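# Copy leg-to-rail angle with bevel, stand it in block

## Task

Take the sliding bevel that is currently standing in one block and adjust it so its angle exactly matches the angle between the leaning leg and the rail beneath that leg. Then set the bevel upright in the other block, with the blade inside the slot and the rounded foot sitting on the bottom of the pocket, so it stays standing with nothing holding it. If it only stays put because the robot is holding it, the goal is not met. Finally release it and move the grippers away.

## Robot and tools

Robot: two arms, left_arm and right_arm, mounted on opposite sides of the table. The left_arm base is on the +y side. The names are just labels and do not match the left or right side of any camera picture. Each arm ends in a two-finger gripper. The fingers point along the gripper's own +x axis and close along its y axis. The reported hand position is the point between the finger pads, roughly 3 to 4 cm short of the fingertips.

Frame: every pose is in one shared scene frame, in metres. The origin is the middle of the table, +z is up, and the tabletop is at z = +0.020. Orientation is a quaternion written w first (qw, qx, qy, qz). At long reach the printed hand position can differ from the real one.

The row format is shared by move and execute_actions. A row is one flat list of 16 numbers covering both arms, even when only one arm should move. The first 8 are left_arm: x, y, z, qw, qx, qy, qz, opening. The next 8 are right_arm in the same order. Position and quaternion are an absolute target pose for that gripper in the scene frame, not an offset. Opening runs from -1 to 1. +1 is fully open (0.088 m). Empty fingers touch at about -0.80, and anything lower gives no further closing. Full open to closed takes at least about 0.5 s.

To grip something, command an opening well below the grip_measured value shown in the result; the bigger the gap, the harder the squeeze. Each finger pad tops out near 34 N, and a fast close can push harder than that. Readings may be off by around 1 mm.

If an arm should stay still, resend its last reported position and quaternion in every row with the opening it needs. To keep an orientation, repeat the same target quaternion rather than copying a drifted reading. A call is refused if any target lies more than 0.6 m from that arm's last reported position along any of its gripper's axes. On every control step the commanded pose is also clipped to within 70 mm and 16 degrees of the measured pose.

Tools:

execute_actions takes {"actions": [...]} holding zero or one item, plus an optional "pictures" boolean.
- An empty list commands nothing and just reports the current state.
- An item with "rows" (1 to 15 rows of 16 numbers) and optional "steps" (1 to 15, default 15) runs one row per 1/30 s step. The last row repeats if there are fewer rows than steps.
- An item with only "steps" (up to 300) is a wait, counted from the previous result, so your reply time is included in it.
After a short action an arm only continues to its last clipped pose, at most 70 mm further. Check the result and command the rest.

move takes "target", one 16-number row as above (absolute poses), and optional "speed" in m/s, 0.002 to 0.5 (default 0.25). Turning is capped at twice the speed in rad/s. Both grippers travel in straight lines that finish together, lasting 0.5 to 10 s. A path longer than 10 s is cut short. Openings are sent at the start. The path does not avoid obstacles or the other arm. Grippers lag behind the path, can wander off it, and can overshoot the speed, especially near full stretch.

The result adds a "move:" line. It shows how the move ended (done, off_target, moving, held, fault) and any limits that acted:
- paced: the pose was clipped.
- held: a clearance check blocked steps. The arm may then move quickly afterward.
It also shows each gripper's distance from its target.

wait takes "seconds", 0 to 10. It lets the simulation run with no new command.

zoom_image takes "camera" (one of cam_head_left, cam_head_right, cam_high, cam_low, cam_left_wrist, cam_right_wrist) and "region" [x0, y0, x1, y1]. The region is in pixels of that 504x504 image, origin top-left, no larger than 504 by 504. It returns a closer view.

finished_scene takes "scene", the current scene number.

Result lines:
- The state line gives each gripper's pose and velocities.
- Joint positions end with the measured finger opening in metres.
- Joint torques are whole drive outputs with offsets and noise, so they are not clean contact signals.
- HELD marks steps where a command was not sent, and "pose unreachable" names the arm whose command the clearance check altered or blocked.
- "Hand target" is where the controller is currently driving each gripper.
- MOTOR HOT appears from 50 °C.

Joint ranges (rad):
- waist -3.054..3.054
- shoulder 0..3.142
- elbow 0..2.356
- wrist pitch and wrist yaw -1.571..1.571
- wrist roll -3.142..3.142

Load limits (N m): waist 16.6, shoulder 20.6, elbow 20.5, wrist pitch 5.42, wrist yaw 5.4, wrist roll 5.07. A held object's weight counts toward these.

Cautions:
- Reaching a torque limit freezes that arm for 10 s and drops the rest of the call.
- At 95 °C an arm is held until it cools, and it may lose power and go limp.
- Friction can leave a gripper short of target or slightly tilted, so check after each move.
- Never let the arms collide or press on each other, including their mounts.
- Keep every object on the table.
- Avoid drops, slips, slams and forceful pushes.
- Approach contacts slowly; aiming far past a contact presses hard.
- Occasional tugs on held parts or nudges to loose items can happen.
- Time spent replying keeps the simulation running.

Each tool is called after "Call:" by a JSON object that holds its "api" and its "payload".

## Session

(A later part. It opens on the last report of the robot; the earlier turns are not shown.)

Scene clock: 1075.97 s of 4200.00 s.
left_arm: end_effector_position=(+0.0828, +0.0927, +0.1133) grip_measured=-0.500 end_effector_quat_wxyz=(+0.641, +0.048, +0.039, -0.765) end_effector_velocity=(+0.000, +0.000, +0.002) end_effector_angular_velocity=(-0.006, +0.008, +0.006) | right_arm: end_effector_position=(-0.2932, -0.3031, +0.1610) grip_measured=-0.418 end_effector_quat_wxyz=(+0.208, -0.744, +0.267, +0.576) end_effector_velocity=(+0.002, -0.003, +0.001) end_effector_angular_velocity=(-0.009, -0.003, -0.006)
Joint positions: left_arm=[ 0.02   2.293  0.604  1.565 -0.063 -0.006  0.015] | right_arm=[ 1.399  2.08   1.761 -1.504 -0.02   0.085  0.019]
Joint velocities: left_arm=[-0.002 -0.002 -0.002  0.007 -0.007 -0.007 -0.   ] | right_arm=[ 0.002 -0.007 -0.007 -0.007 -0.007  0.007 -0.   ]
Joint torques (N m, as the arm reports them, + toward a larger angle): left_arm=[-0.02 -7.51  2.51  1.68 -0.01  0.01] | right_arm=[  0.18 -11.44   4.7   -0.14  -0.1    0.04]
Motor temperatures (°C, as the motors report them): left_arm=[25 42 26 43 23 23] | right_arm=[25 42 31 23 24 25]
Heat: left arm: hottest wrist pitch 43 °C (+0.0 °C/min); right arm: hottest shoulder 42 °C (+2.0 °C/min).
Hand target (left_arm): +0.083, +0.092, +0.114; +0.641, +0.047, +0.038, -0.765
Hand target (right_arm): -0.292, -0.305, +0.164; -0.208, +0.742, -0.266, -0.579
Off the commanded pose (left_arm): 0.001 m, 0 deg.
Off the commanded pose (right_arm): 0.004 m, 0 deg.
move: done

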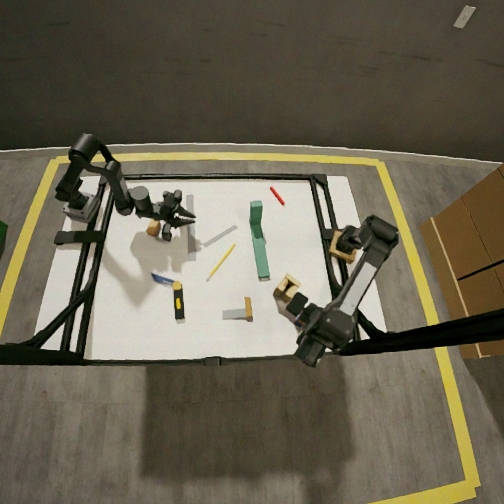

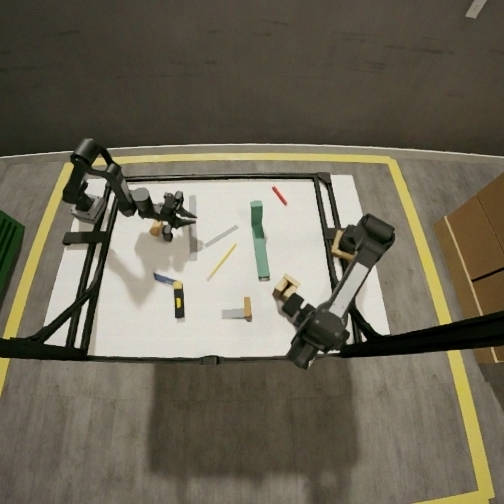

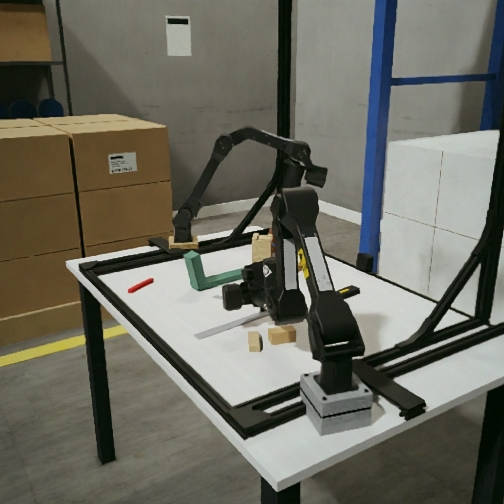

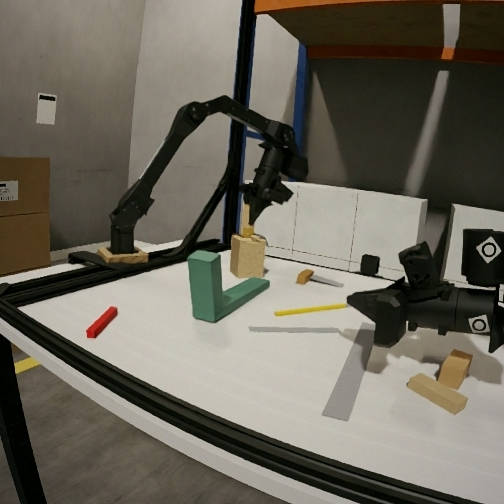

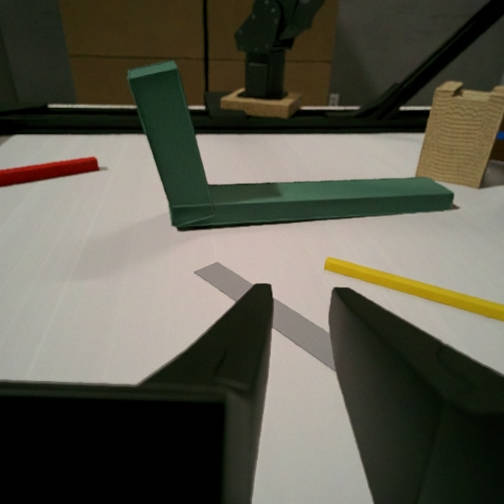

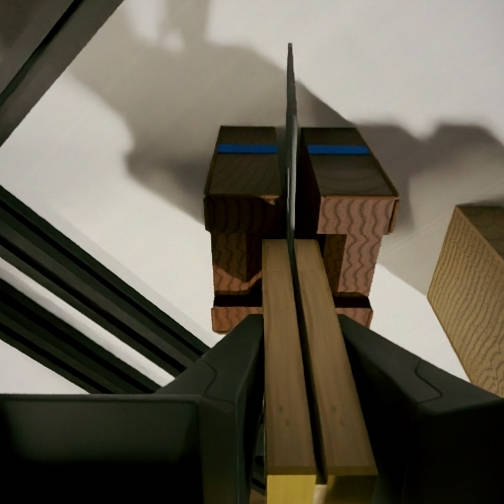

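Call:
{"api": "move", "payload": {"target": [0.0828,0.0925,0.114,0.641,0.047,0.038,-0.765,-0.5,-0.2925,-0.3048,0.148,0.2080,-0.7417,0.2663,0.5795,-0.6], "speed": 0.008}}

Call:
{"api": "zoom_image", "payload": {"camera": "cam_right_wrist", "region": [180, 120, 420, 360]}}

Scene clock: 1083.03 s of 4200.00 s.
left_arm: end_effector_position=(+0.0828, +0.0927, +0.1133) grip_measured=-0.500 end_effector_quat_wxyz=(+0.641, +0.048, +0.039, -0.765) end_effector_velocity=(+0.003, +0.002, -0.002) end_effector_angular_velocity=(+0.012, -0.000, +0.030) | right_arm: end_effector_position=(-0.2929, -0.3030, +0.1501) grip_measured=-0.418 end_effector_quat_wxyz=(+0.210, -0.740, +0.264, +0.582) end_effector_velocity=(+0.007, -0.001, -0.001) end_effector_angular_velocity=(-0.013, -0.029, +0.002)
Joint positions: left_arm=[ 0.02   2.293  0.604  1.565 -0.063 -0.006  0.015] | right_arm=[ 1.4    2.071  1.707 -1.444 -0.017  0.085  0.019]
Joint velocities: left_arm=[-0.007 -0.002 -0.007 -0.007 -0.037 -0.007 -0.   ] | right_arm=[-0.007  0.002 -0.007 -0.022  0.007 -0.007 -0.   ]
Joint torques (N m, as the arm reports them, + toward a larger angle): left_arm=[-0.05 -7.51  2.49  1.67 -0.01  0.01] | right_arm=[ 0.2  -9.54  4.73 -0.12 -0.21  0.04]
Motor temperatures (°C, as the motors report them): left_arm=[25 42 26 43 23 23] | right_arm=[25 43 31 23 24 25]
Heat: left arm: hottest wrist pitch 43 °C (+0.0 °C/min); right arm: hottest shoulder 43 °C (+3.0 °C/min).
Hand target (left_arm): +0.083, +0.092, +0.114; +0.641, +0.047, +0.038, -0.765
Hand target (right_arm): -0.293, -0.305, +0.148; -0.208, +0.742, -0.266, -0.579
Off the commanded pose (left_arm): 0.001 m, 0 deg.
Off the commanded pose (right_arm): 0.003 m, 0 deg.
move: done

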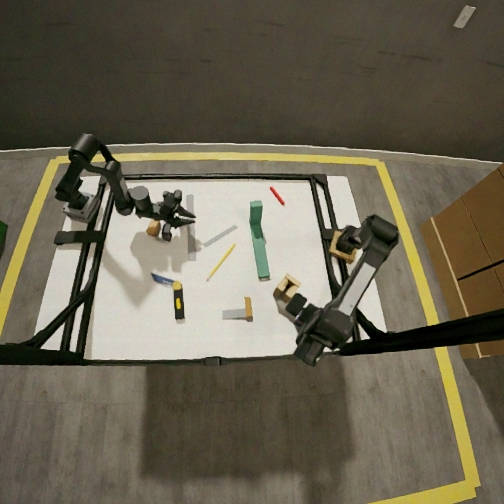

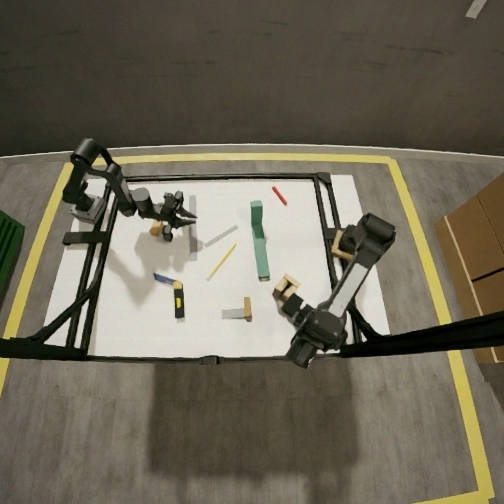

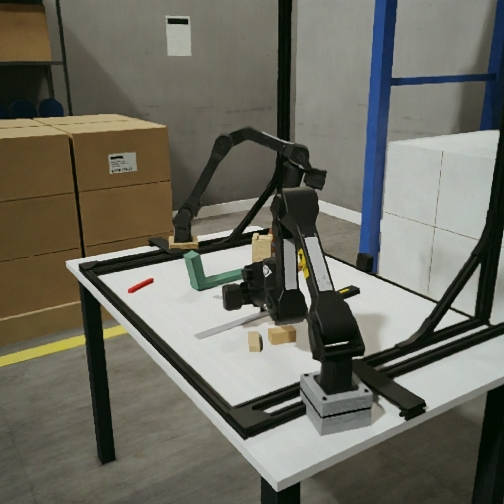

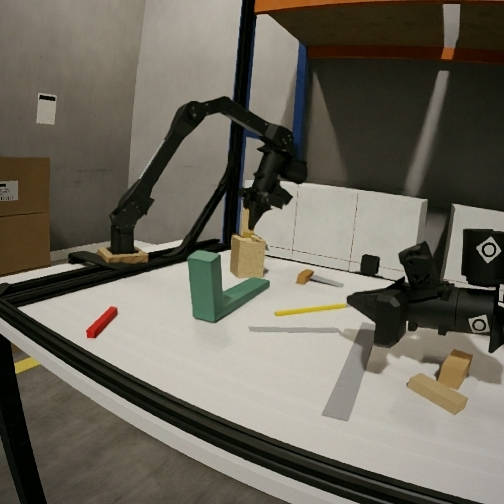

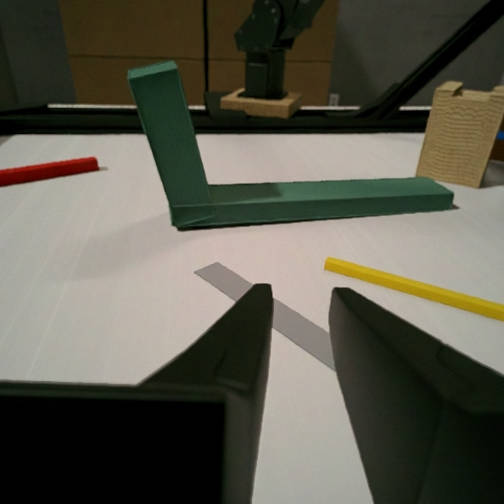

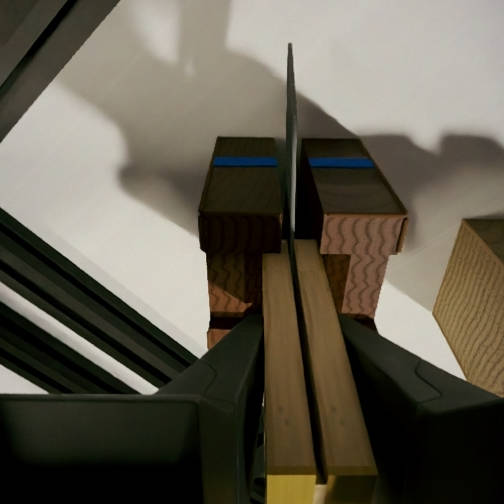

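Region (180, 120, 420, 360) of cam_right_wrist's 504x504 image, scaled by 2.100, with more detail than that image has.

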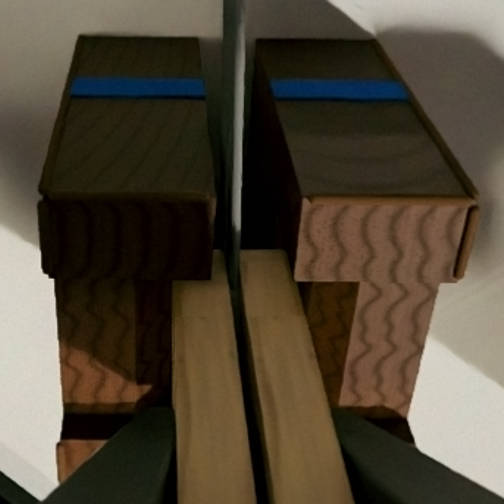

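Call:
{"api": "move", "payload": {"target": [0.0828,0.0925,0.114,0.641,0.047,0.038,-0.765,-0.5,-0.2925,-0.3048,0.133,0.2080,-0.7417,0.2663,0.5795,-0.6], "speed": 0.008}}

Call:
{"api": "zoom_image", "payload": {"camera": "cam_right_wrist", "region": [180, 120, 420, 360]}}

Scene clock: 1093.60 s of 4200.00 s.
left_arm: end_effector_position=(+0.0830, +0.0927, +0.1132) grip_measured=-0.500 end_effector_quat_wxyz=(+0.641, +0.048, +0.039, -0.765) end_effector_velocity=(+0.000, +0.002, -0.000) end_effector_angular_velocity=(+0.006, -0.010, +0.004) | right_arm: end_effector_position=(-0.2915, -0.3040, +0.1445) grip_measured=-0.418 end_effector_quat_wxyz=(+0.211, -0.739, +0.264, +0.583) end_effector_velocity=(-0.001, +0.000, +0.002) end_effector_angular_velocity=(-0.000, +0.015, +0.003)
Joint positions: left_arm=[ 0.021  2.293  0.604  1.565 -0.063 -0.006  0.015] | right_arm=[ 1.4    2.063  1.673 -1.413 -0.017  0.085  0.019]
Joint velocities: left_arm=[-0.002 -0.007 -0.007 -0.007 -0.007  0.007 -0.   ] | right_arm=[-0.002 -0.007 -0.002  0.007 -0.007 -0.007 -0.   ]
Joint torques (N m, as the arm reports them, + toward a larger angle): left_arm=[-0.04 -7.5   2.49  1.67 -0.01  0.01] | right_arm=[ 0.16 -7.34  3.05  1.64 -0.2   0.03]
Motor temperatures (°C, as the motors report them): left_arm=[25 42 26 43 23 23] | right_arm=[25 43 30 24 24 25]
Heat: left arm: hottest wrist pitch 43 °C (+0.0 °C/min); right arm: hottest shoulder 43 °C (+2.0 °C/min).
Hand target (left_arm): +0.083, +0.092, +0.114; +0.641, +0.047, +0.038, -0.765
Hand target (right_arm): -0.292, -0.305, +0.133; -0.208, +0.742, -0.266, -0.579
Off the commanded pose (left_arm): 0.001 m, 0 deg.
Off the commanded pose (right_arm): 0.012 m, 1 deg.
move: off_target (right_arm)

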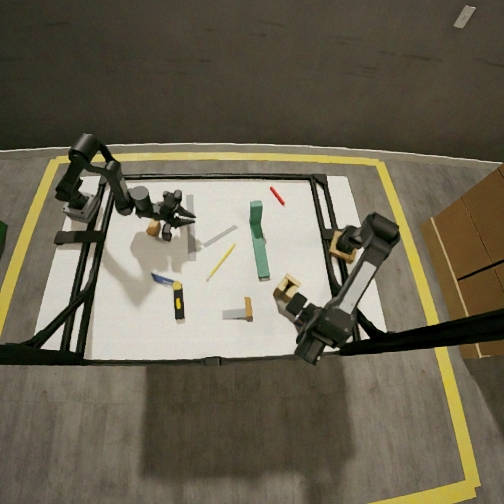

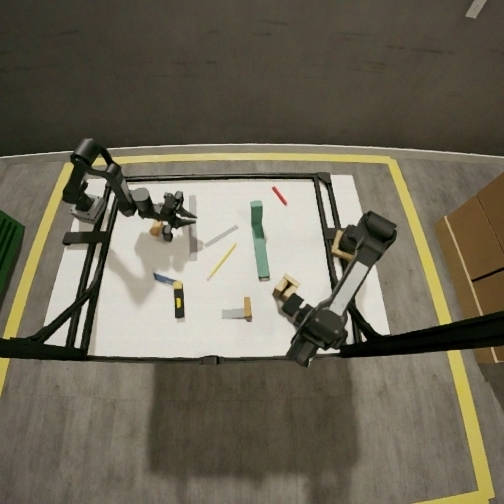

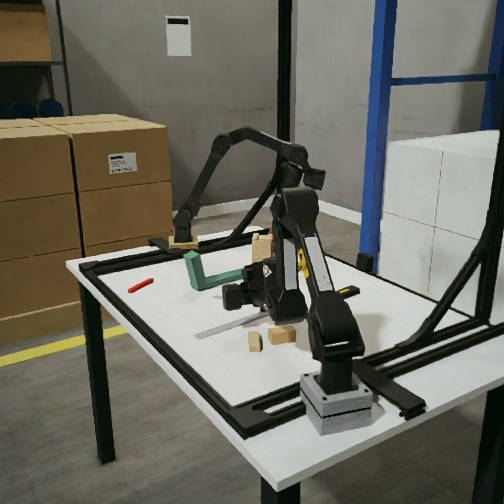

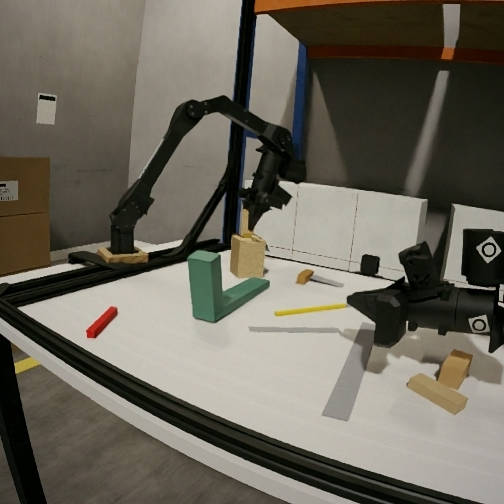

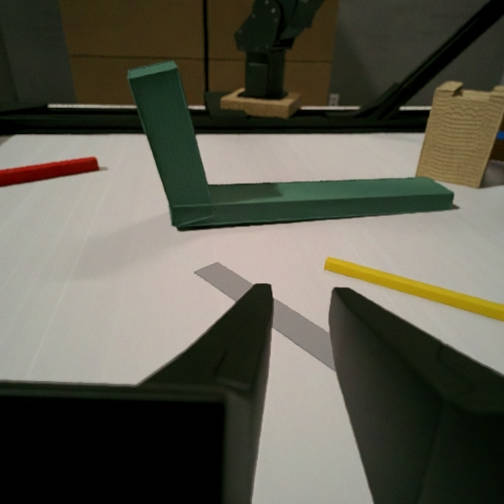

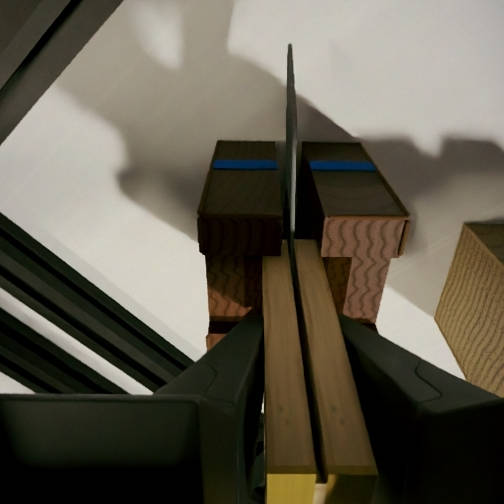

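Region (180, 120, 420, 360) of cam_right_wrist's 504x504 image, scaled by 2.100, with more detail than that image has.

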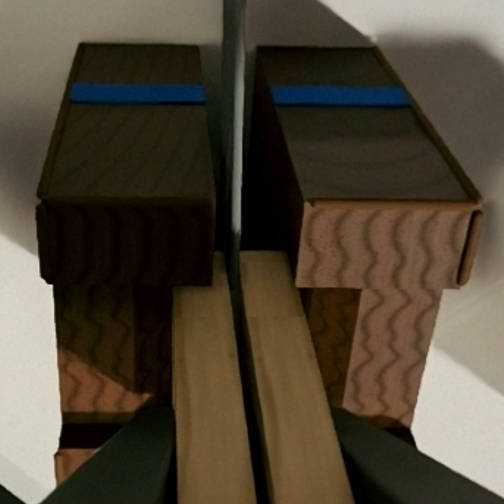

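Call:
{"api": "execute_actions", "payload": {"actions": [{"rows":[[0.0828,0.0925,0.114,0.641,0.047,0.038,-0.765,-0.5,-0.2920,-0.3045,0.139,0.2080,-0.7417,0.2663,0.5795,-0.55],[0.0828,0.0925,0.114,0.641,0.047,0.038,-0.765,-0.5,-0.2920,-0.3045,0.140,0.2080,-0.7417,0.2663,0.5795,-0.5],[0.0828,0.0925,0.114,0.641,0.047,0.038,-0.765,-0.5,-0.2920,-0.3045,0.141,0.2080,-0.7417,0.2663,0.5795,-0.47],[0.0828,0.0925,0.114,0.641,0.047,0.038,-0.765,-0.5,-0.2920,-0.3045,0.142,0.2080,-0.7417,0.2663,0.5795,-0.45],[0.0828,0.0925,0.114,0.641,0.047,0.038,-0.765,-0.5,-0.2920,-0.3045,0.142,0.2080,-0.7417,0.2663,0.5795,-0.43],[0.0828,0.0925,0.114,0.641,0.047,0.038,-0.765,-0.5,-0.2920,-0.3045,0.142,0.2080,-0.7417,0.2663,0.5795,-0.42],[0.0828,0.0925,0.114,0.641,0.047,0.038,-0.765,-0.5,-0.2920,-0.3045,0.142,0.2080,-0.7417,0.2663,0.5795,-0.41],[0.0828,0.0925,0.114,0.641,0.047,0.038,-0.765,-0.5,-0.2920,-0.3045,0.142,0.2080,-0.7417,0.2663,0.5795,-0.40],[0.0828,0.0925,0.114,0.641,0.047,0.038,-0.765,-0.5,-0.2920,-0.3045,0.142,0.2080,-0.7417,0.2663,0.5795,-0.39],[0.0828,0.0925,0.114,0.641,0.047,0.038,-0.765,-0.5,-0.2920,-0.3045,0.142,0.2080,-0.7417,0.2663,0.5795,-0.38],[0.0828,0.0925,0.114,0.641,0.047,0.038,-0.765,-0.5,-0.2920,-0.3045,0.142,0.2080,-0.7417,0.2663,0.5795,-0.37],[0.0828,0.0925,0.114,0.641,0.047,0.038,-0.765,-0.5,-0.2920,-0.3045,0.142,0.2080,-0.7417,0.2663,0.5795,-0.36]],"steps":15}]}}

Call:
{"api": "zoom_image", "payload": {"camera": "cam_right_wrist", "region": [130, 120, 450, 504]}}

Scene clock: 1113.70 s of 4200.00 s.
left_arm: end_effector_position=(+0.0830, +0.0927, +0.1132) grip_measured=-0.500 end_effector_quat_wxyz=(+0.641, +0.048, +0.039, -0.765) end_effector_velocity=(+0.000, +0.001, -0.001) end_effector_angular_velocity=(+0.011, +0.019, +0.008) | right_arm: end_effector_position=(-0.2918, -0.3038, +0.1449) grip_measured=-0.372 end_effector_quat_wxyz=(+0.210, -0.738, +0.265, +0.583) end_effector_velocity=(+0.001, -0.003, +0.002) end_effector_angular_velocity=(-0.009, +0.003, +0.008)
Joint positions: left_arm=[ 0.021  2.293  0.604  1.565 -0.063 -0.006  0.015] | right_arm=[ 1.399  2.064  1.677 -1.415 -0.018  0.086  0.021]
Joint velocities: left_arm=[-0.002 -0.002 -0.002 -0.007 -0.007 -0.022 -0.   ] | right_arm=[ 0.002 -0.007 -0.002 -0.007 -0.007 -0.007  0.005]
Joint torques (N m, as the arm reports them, + toward a larger angle): left_arm=[-0.05 -7.55  2.51  1.67 -0.01  0.01] | right_arm=[ 0.06 -8.26  5.93 -0.39 -0.15 -0.01]
Motor temperatures (°C, as the motors report them): left_arm=[25 42 26 43 23 23] | right_arm=[25 40 30 27 24 25]
Heat: left arm: hottest wrist pitch 43 °C (+0.0 °C/min); right arm: hottest shoulder 40 °C (-1.0 °C/min).
Hand target (left_arm): +0.083, +0.092, +0.114; +0.641, +0.047, +0.038, -0.765
Hand target (right_arm): -0.292, -0.305, +0.142; -0.208, +0.742, -0.266, -0.579
Off the commanded pose (left_arm): 0.001 m, 0 deg.
Off the commanded pose (right_arm): 0.003 m, 1 deg.
Steps of this call (steps 1 to 588: nothing new was sent; steps 589 to 603: all 15 steps of this action). Readings (end_effector_position):
589: left_arm (+0.0830, +0.0927, +0.1131) | right_arm (-0.2921, -0.3034, +0.1446)
590: left_arm (+0.0830, +0.0927, +0.1131) | right_arm (-0.2920, -0.3034, +0.1446)
592: left_arm (+0.0830, +0.0927, +0.1131) | right_arm (-0.2922, -0.3033, +0.1453)
596: left_arm (+0.0830, +0.0927, +0.1131) | right_arm (-0.2924, -0.3032, +0.1461)
603: the state above

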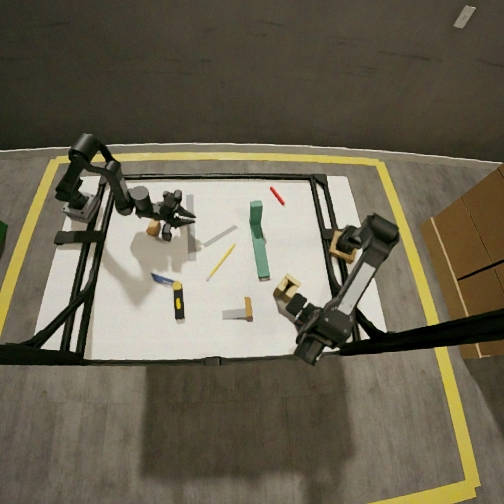

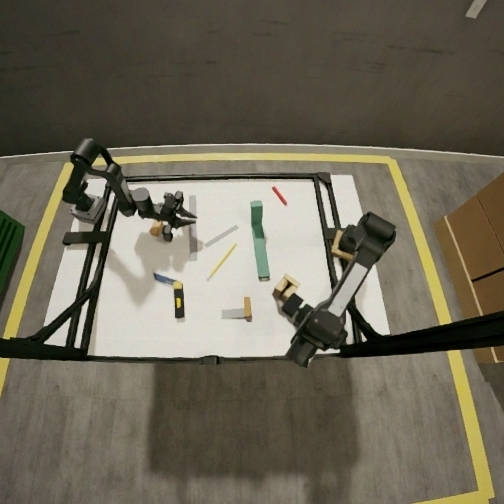

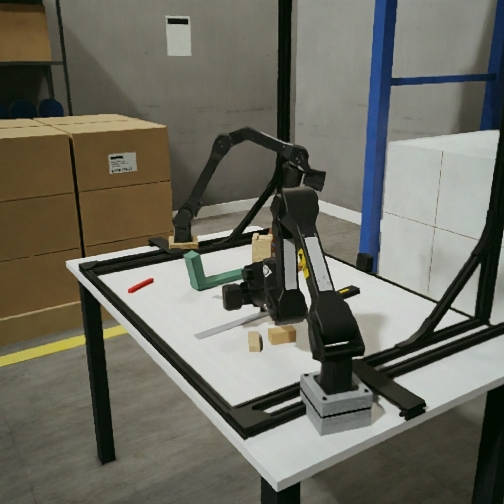

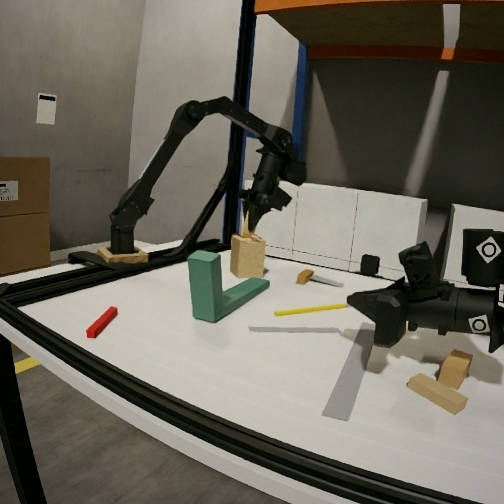

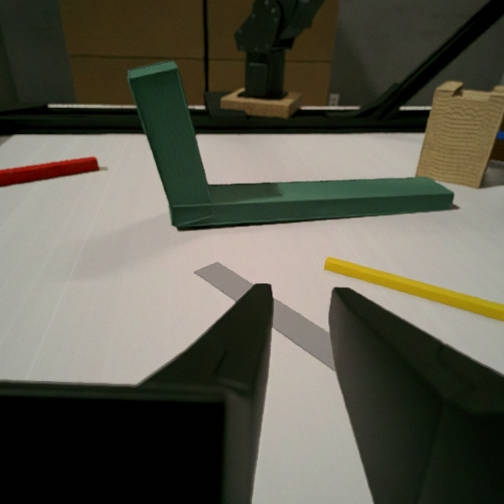

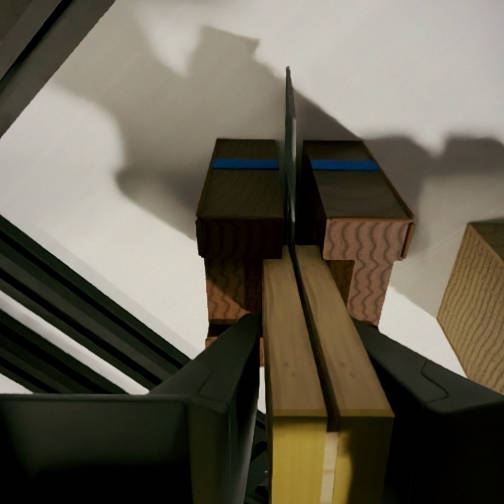

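Region (130, 120, 450, 504) of cam_right_wrist's 504x504 image, scaled by 1.312, with more detail than that image has.

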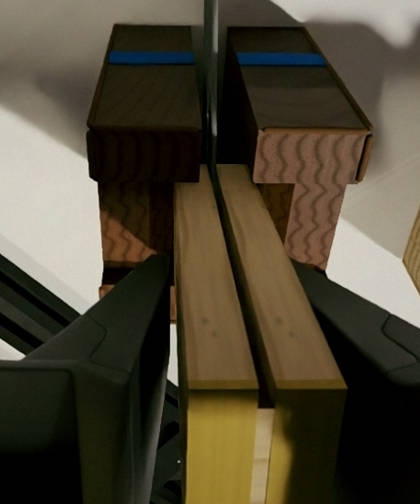

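Call:
{"api": "move", "payload": {"target": [0.0828,0.0925,0.114,0.641,0.047,0.038,-0.765,-0.5,-0.2920,-0.3040,0.146,0.2080,-0.7417,0.2663,0.5795,-0.1], "speed": 0.01}}

Scene clock: 1130.50 s of 4200.00 s.
left_arm: end_effector_position=(+0.0830, +0.0927, +0.1132) grip_measured=-0.500 end_effector_quat_wxyz=(+0.641, +0.048, +0.039, -0.765) end_effector_velocity=(+0.002, -0.001, +0.004) end_effector_angular_velocity=(-0.011, +0.009, +0.011) | right_arm: end_effector_position=(-0.2903, -0.3048, +0.1467) grip_measured=-0.100 end_effector_quat_wxyz=(+0.209, -0.741, +0.266, +0.580) end_effector_velocity=(+0.001, -0.008, +0.002) end_effector_angular_velocity=(-0.031, -0.005, +0.009)
Joint positions: left_arm=[ 0.021  2.293  0.604  1.565 -0.063 -0.006  0.015] | right_arm=[ 1.399  2.064  1.682 -1.431 -0.018  0.086  0.034]
Joint velocities: left_arm=[ 0.002 -0.007 -0.002  0.007 -0.007 -0.007 -0.   ] | right_arm=[ 0.007 -0.002 -0.002 -0.022 -0.022 -0.007  0.   ]
Joint torques (N m, as the arm reports them, + toward a larger angle): left_arm=[-0.09 -7.51  2.51  1.69 -0.01  0.01] | right_arm=[ 0.   -8.48  7.08 -0.41 -0.14 -0.05]
Motor temperatures (°C, as the motors report them): left_arm=[25 42 26 43 23 23] | right_arm=[25 40 30 25 24 25]
Heat: left arm: hottest wrist pitch 43 °C (+0.0 °C/min); right arm: hottest shoulder 40 °C (-2.0 °C/min).
Hand target (left_arm): +0.083, +0.092, +0.114; +0.641, +0.047, +0.038, -0.765
Hand target (right_arm): -0.292, -0.304, +0.146; -0.208, +0.742, -0.266, -0.580
Off the commanded pose (left_arm): 0.001 m, 0 deg.
Off the commanded pose (right_arm): 0.002 m, 0 deg.
After step 90, 13.03 s passed at rest.
move: done

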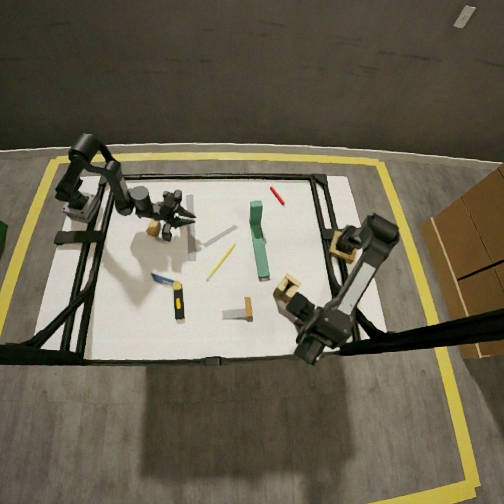

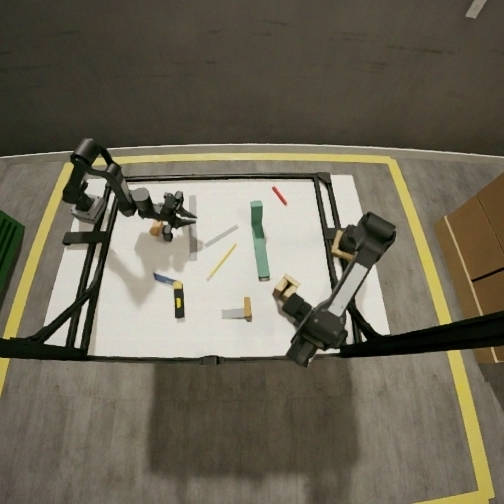

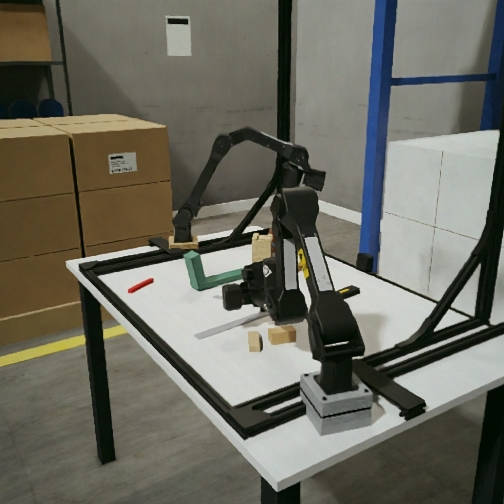

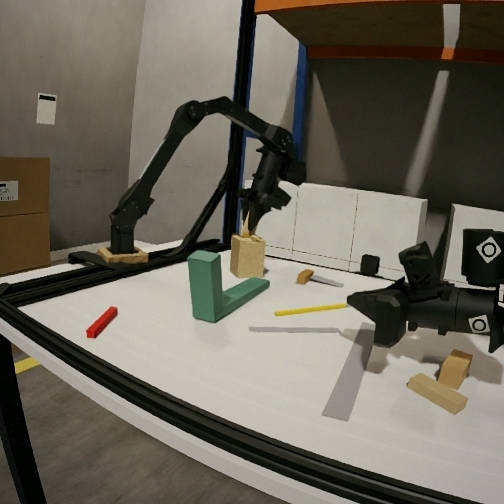

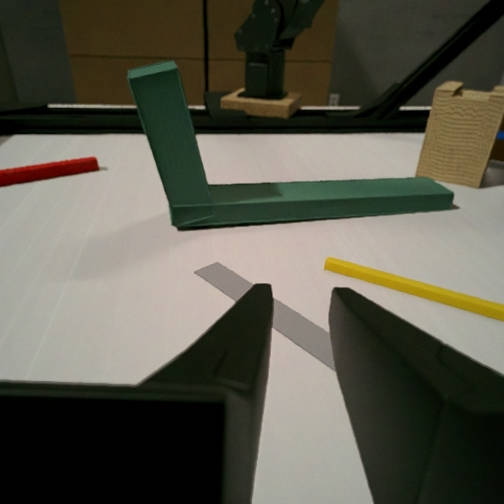

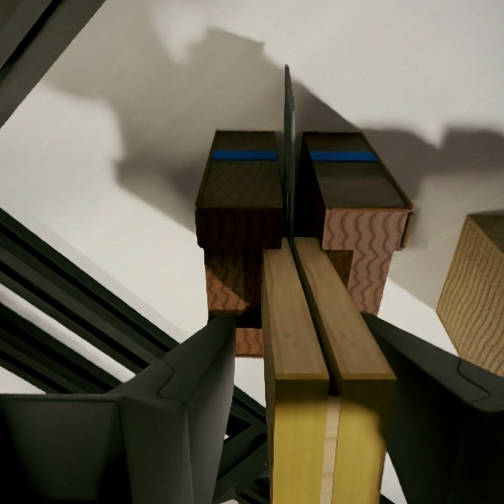

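Call:
{"api": "execute_actions", "payload": {"actions": []}}

Scene clock: 1149.93 s of 4200.00 s.
left_arm: end_effector_position=(+0.0828, +0.0927, +0.1132) grip_measured=-0.500 end_effector_quat_wxyz=(+0.641, +0.048, +0.039, -0.765) end_effector_velocity=(+0.000, +0.001, -0.007) end_effector_angular_velocity=(+0.037, -0.002, +0.006) | right_arm: end_effector_position=(-0.2903, -0.3048, +0.1467) grip_measured=-0.100 end_effector_quat_wxyz=(+0.209, -0.741, +0.266, +0.580) end_effector_velocity=(+0.002, -0.001, +0.001) end_effector_angular_velocity=(-0.014, +0.001, +0.017)
Joint positions: left_arm=[ 0.02   2.293  0.604  1.565 -0.063 -0.006  0.015] | right_arm=[ 1.399  2.065  1.683 -1.431 -0.018  0.086  0.034]
Joint velocities: left_arm=[-0.002 -0.002 -0.002 -0.037 -0.007 -0.007 -0.   ] | right_arm=[-0.002 -0.002 -0.002 -0.007 -0.007 -0.022 -0.   ]
Joint torques (N m, as the arm reports them, + toward a larger angle): left_arm=[-0.06 -7.5   2.5   1.69  0.    0.  ] | right_arm=[-0.01 -8.5   7.05 -0.4  -0.13 -0.04]
Motor temperatures (°C, as the motors report them): left_arm=[25 42 26 43 23 23] | right_arm=[25 41 32 25 24 25]
Heat: left arm: hottest wrist pitch 43 °C (+0.0 °C/min); right arm: hottest shoulder 41 °C (-2.0 °C/min).
Hand target (left_arm): +0.083, +0.093, +0.114; +0.641, +0.047, +0.038, -0.765
Hand target (right_arm): -0.292, -0.304, +0.146; -0.208, +0.742, -0.266, -0.580
Off the commanded pose (left_arm): 0.001 m, 0 deg.
Off the commanded pose (right_arm): 0.002 m, 0 deg.
Steps of this call (steps 1 to 90: nothing new was sent; then 16.43 s passed at rest). Readings (end_effector_position):
1: left_arm (+0.0830, +0.0927, +0.1132) | right_arm (-0.2903, -0.3048, +0.1467)
2: left_arm (+0.0830, +0.0927, +0.1132) | right_arm (-0.2902, -0.3049, +0.1467)
4: left_arm (+0.0830, +0.0927, +0.1132) | right_arm (-0.2902, -0.3049, +0.1467)
8: left_arm (+0.0830, +0.0927, +0.1132) | right_arm (-0.2903, -0.3048, +0.1468)
90: the state above

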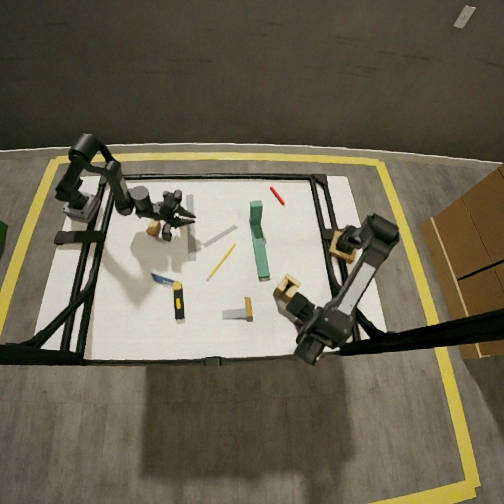

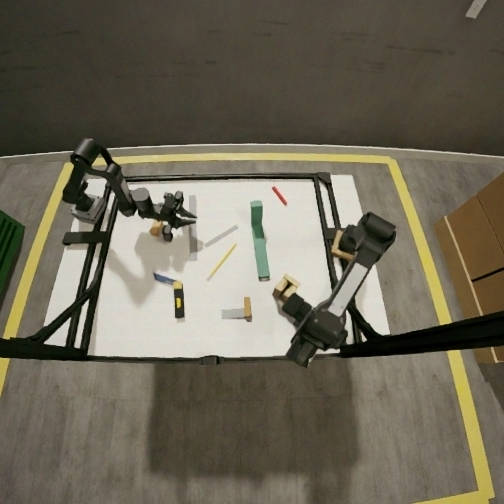

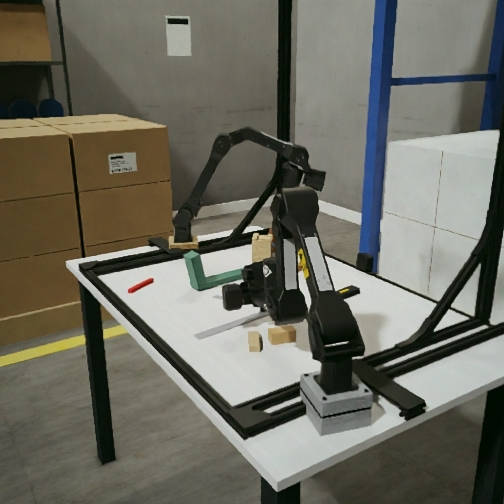

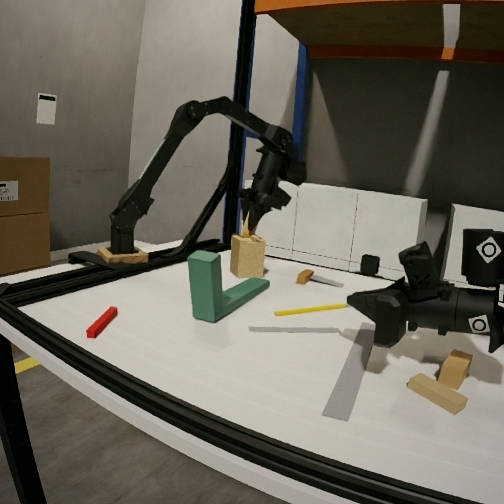

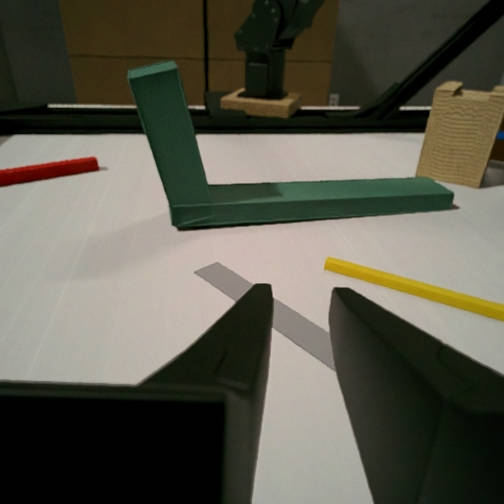

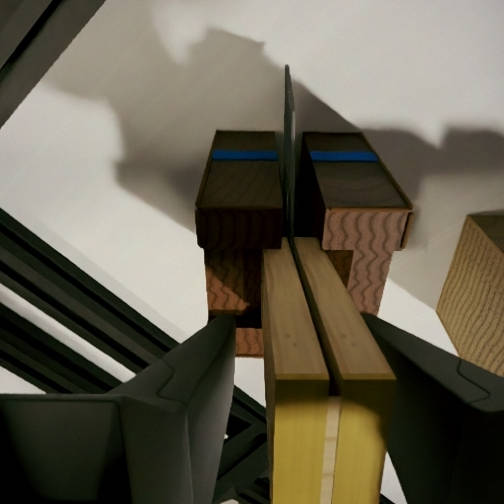

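Call:
{"api": "move", "payload": {"target": [0.0828,0.0925,0.114,0.641,0.047,0.038,-0.765,-0.5,-0.2920,-0.3040,0.175,0.2080,-0.7417,0.2663,0.5795,0.1], "speed": 0.03}}

Scene clock: 1158.93 s of 4200.00 s.
left_arm: end_effector_position=(+0.0828, +0.0927, +0.1132) grip_measured=-0.500 end_effector_quat_wxyz=(+0.641, +0.048, +0.039, -0.765) end_effector_velocity=(+0.002, +0.000, -0.001) end_effector_angular_velocity=(+0.008, +0.003, +0.020) | right_arm: end_effector_position=(-0.2905, -0.3047, +0.1722) grip_measured=+0.100 end_effector_quat_wxyz=(+0.208, -0.745, +0.266, +0.576) end_effector_velocity=(+0.003, -0.003, +0.004) end_effector_angular_velocity=(-0.014, -0.005, +0.003)
Joint positions: left_arm=[ 0.02   2.293  0.604  1.565 -0.063 -0.006  0.015] | right_arm=[ 1.399  2.065  1.783 -1.541 -0.018  0.085  0.044]
Joint velocities: left_arm=[-0.002 -0.002 -0.002 -0.007 -0.022 -0.007  0.   ] | right_arm=[-0.002 -0.007  0.002 -0.022 -0.007 -0.007 -0.   ]
Joint torques (N m, as the arm reports them, + toward a larger angle): left_arm=[-0.04 -7.5   2.49  1.69  0.    0.02] | right_arm=[-0.01 -9.77  7.18 -0.43 -0.14 -0.04]
Motor temperatures (°C, as the motors report them): left_arm=[25 42 26 43 23 23] | right_arm=[25 41 32 25 24 25]
Heat: left arm: hottest wrist pitch 43 °C (+0.0 °C/min); right arm: hottest shoulder 41 °C (-1.0 °C/min).
Hand target (left_arm): +0.083, +0.092, +0.114; +0.641, +0.047, +0.038, -0.765
Hand target (right_arm): -0.292, -0.304, +0.175; -0.208, +0.742, -0.266, -0.580
Off the commanded pose (left_arm): 0.001 m, 0 deg.
Off the commanded pose (right_arm): 0.003 m, 1 deg.
After step 90, 4.77 s passed at rest.
move: done

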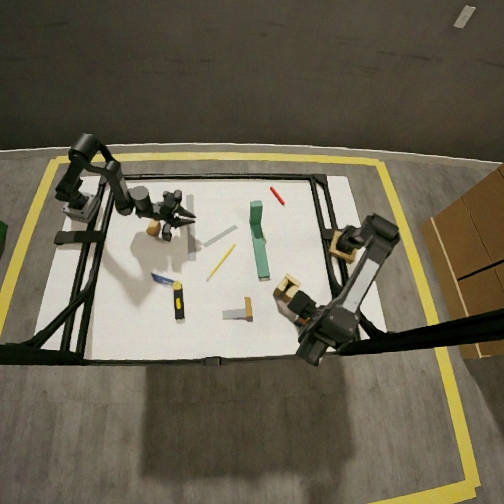

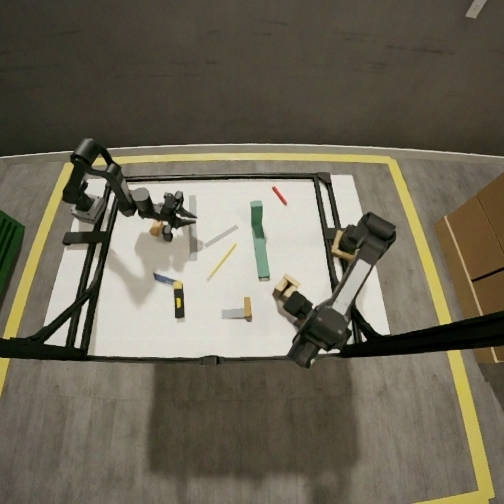

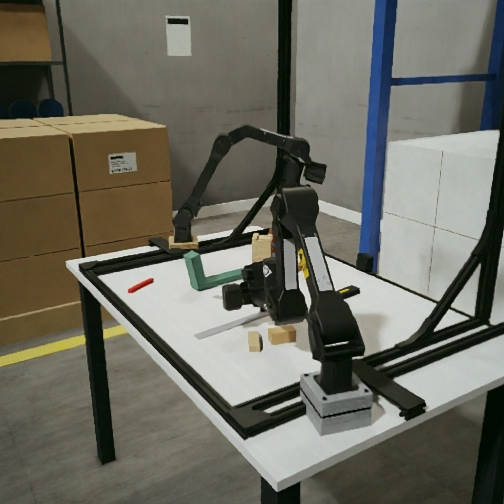

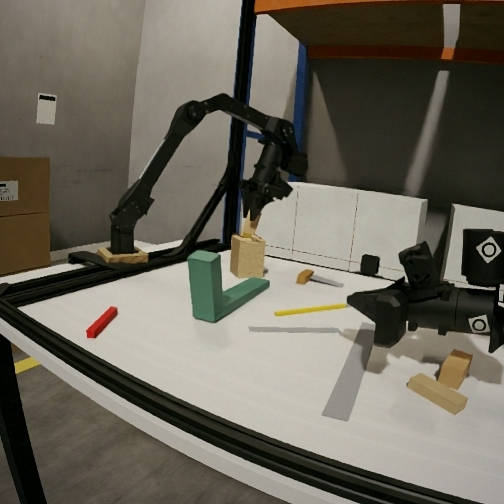

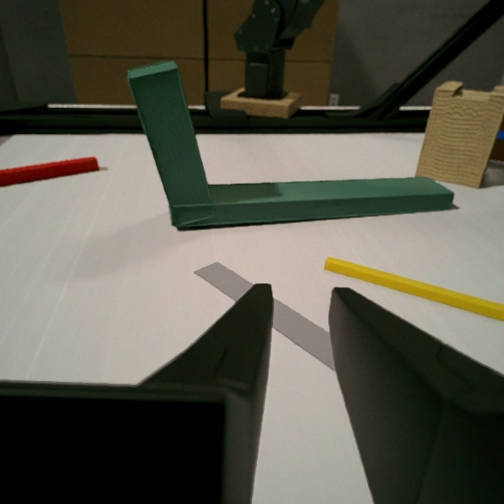

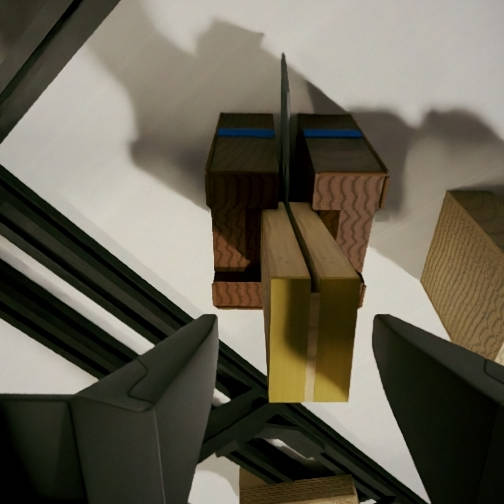

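Bevel stays. Continue up.

Call:
{"api": "move", "payload": {"target": [0.0828,0.0925,0.114,0.641,0.047,0.038,-0.765,-0.5,-0.2900,-0.3050,0.225,0.2389,-0.6655,0.2389,0.6655,0.1], "speed": 0.05}}

Scene clock: 1164.57 s of 4200.00 s.
left_arm: end_effector_position=(+0.0828, +0.0928, +0.1130) grip_measured=-0.500 end_effector_quat_wxyz=(+0.641, +0.048, +0.039, -0.765) end_effector_velocity=(+0.002, +0.000, -0.001) end_effector_angular_velocity=(+0.008, +0.005, +0.011) | right_arm: end_effector_position=(-0.2917, -0.3028, +0.2233) grip_measured=+0.100 end_effector_quat_wxyz=(+0.238, -0.668, +0.241, +0.663) end_effector_velocity=(+0.004, -0.001, -0.002) end_effector_angular_velocity=(-0.004, -0.018, -0.010)
Joint positions: left_arm=[ 0.02   2.293  0.604  1.565 -0.063 -0.006  0.015] | right_arm=[ 1.404  1.862  1.728 -1.445 -0.003  0.092  0.044]
Joint velocities: left_arm=[ 0.002 -0.002 -0.002 -0.007 -0.007 -0.007 -0.001] | right_arm=[-0.002 -0.002 -0.012 -0.007  0.007  0.007 -0.   ]
Joint torques (N m, as the arm reports them, + toward a larger angle): left_arm=[-0.03 -7.52  2.51  1.69 -0.01  0.01] | right_arm=[  0.32 -10.26   4.96   0.27   0.09   0.12]
Motor temperatures (°C, as the motors report them): left_arm=[25 42 26 43 23 23] | right_arm=[25 41 32 24 24 25]
Heat: left arm: hottest wrist pitch 43 °C (+0.0 °C/min); right arm: hottest shoulder 41 °C (+0.0 °C/min).
Hand target (left_arm): +0.083, +0.093, +0.114; +0.641, +0.047, +0.038, -0.765
Hand target (right_arm): -0.290, -0.305, +0.226; -0.239, +0.665, -0.240, -0.665
Off the commanded pose (left_arm): 0.001 m, 0 deg.
Off the commanded pose (right_arm): 0.003 m, 0 deg.
move: done

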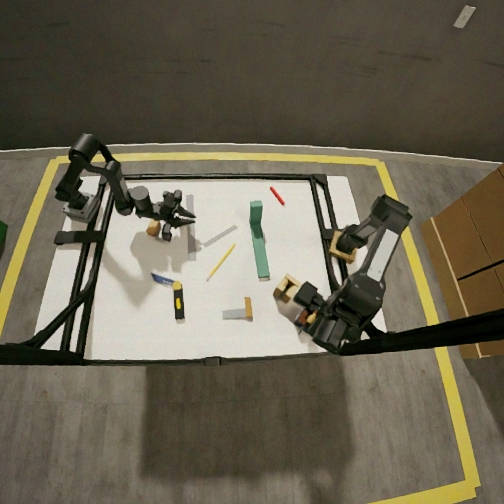

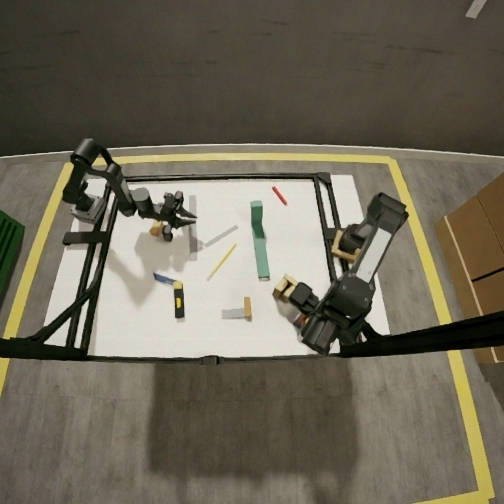

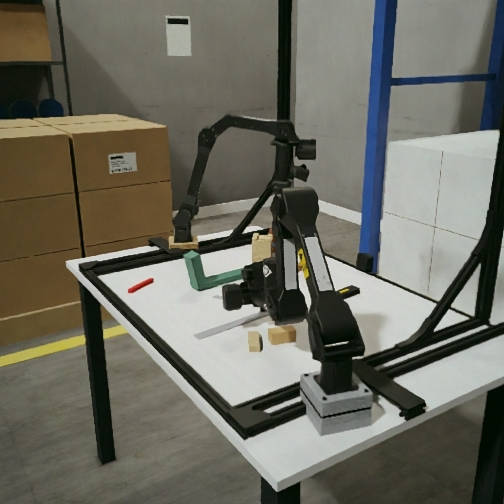

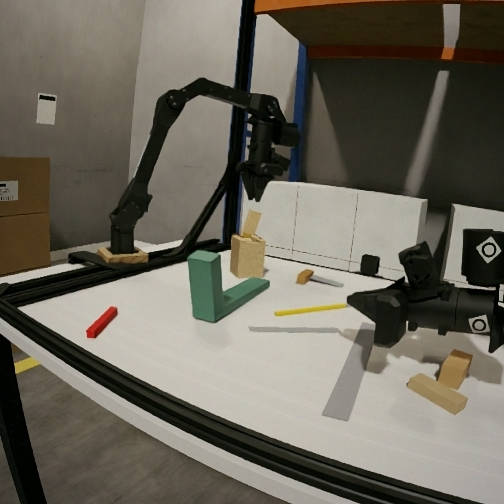

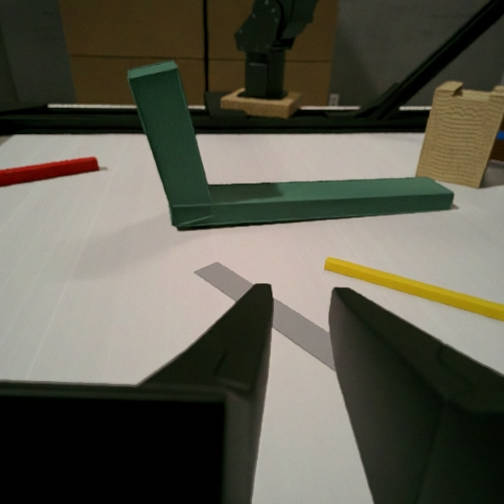

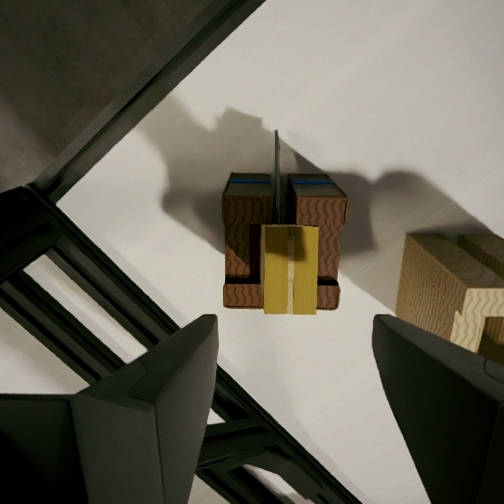

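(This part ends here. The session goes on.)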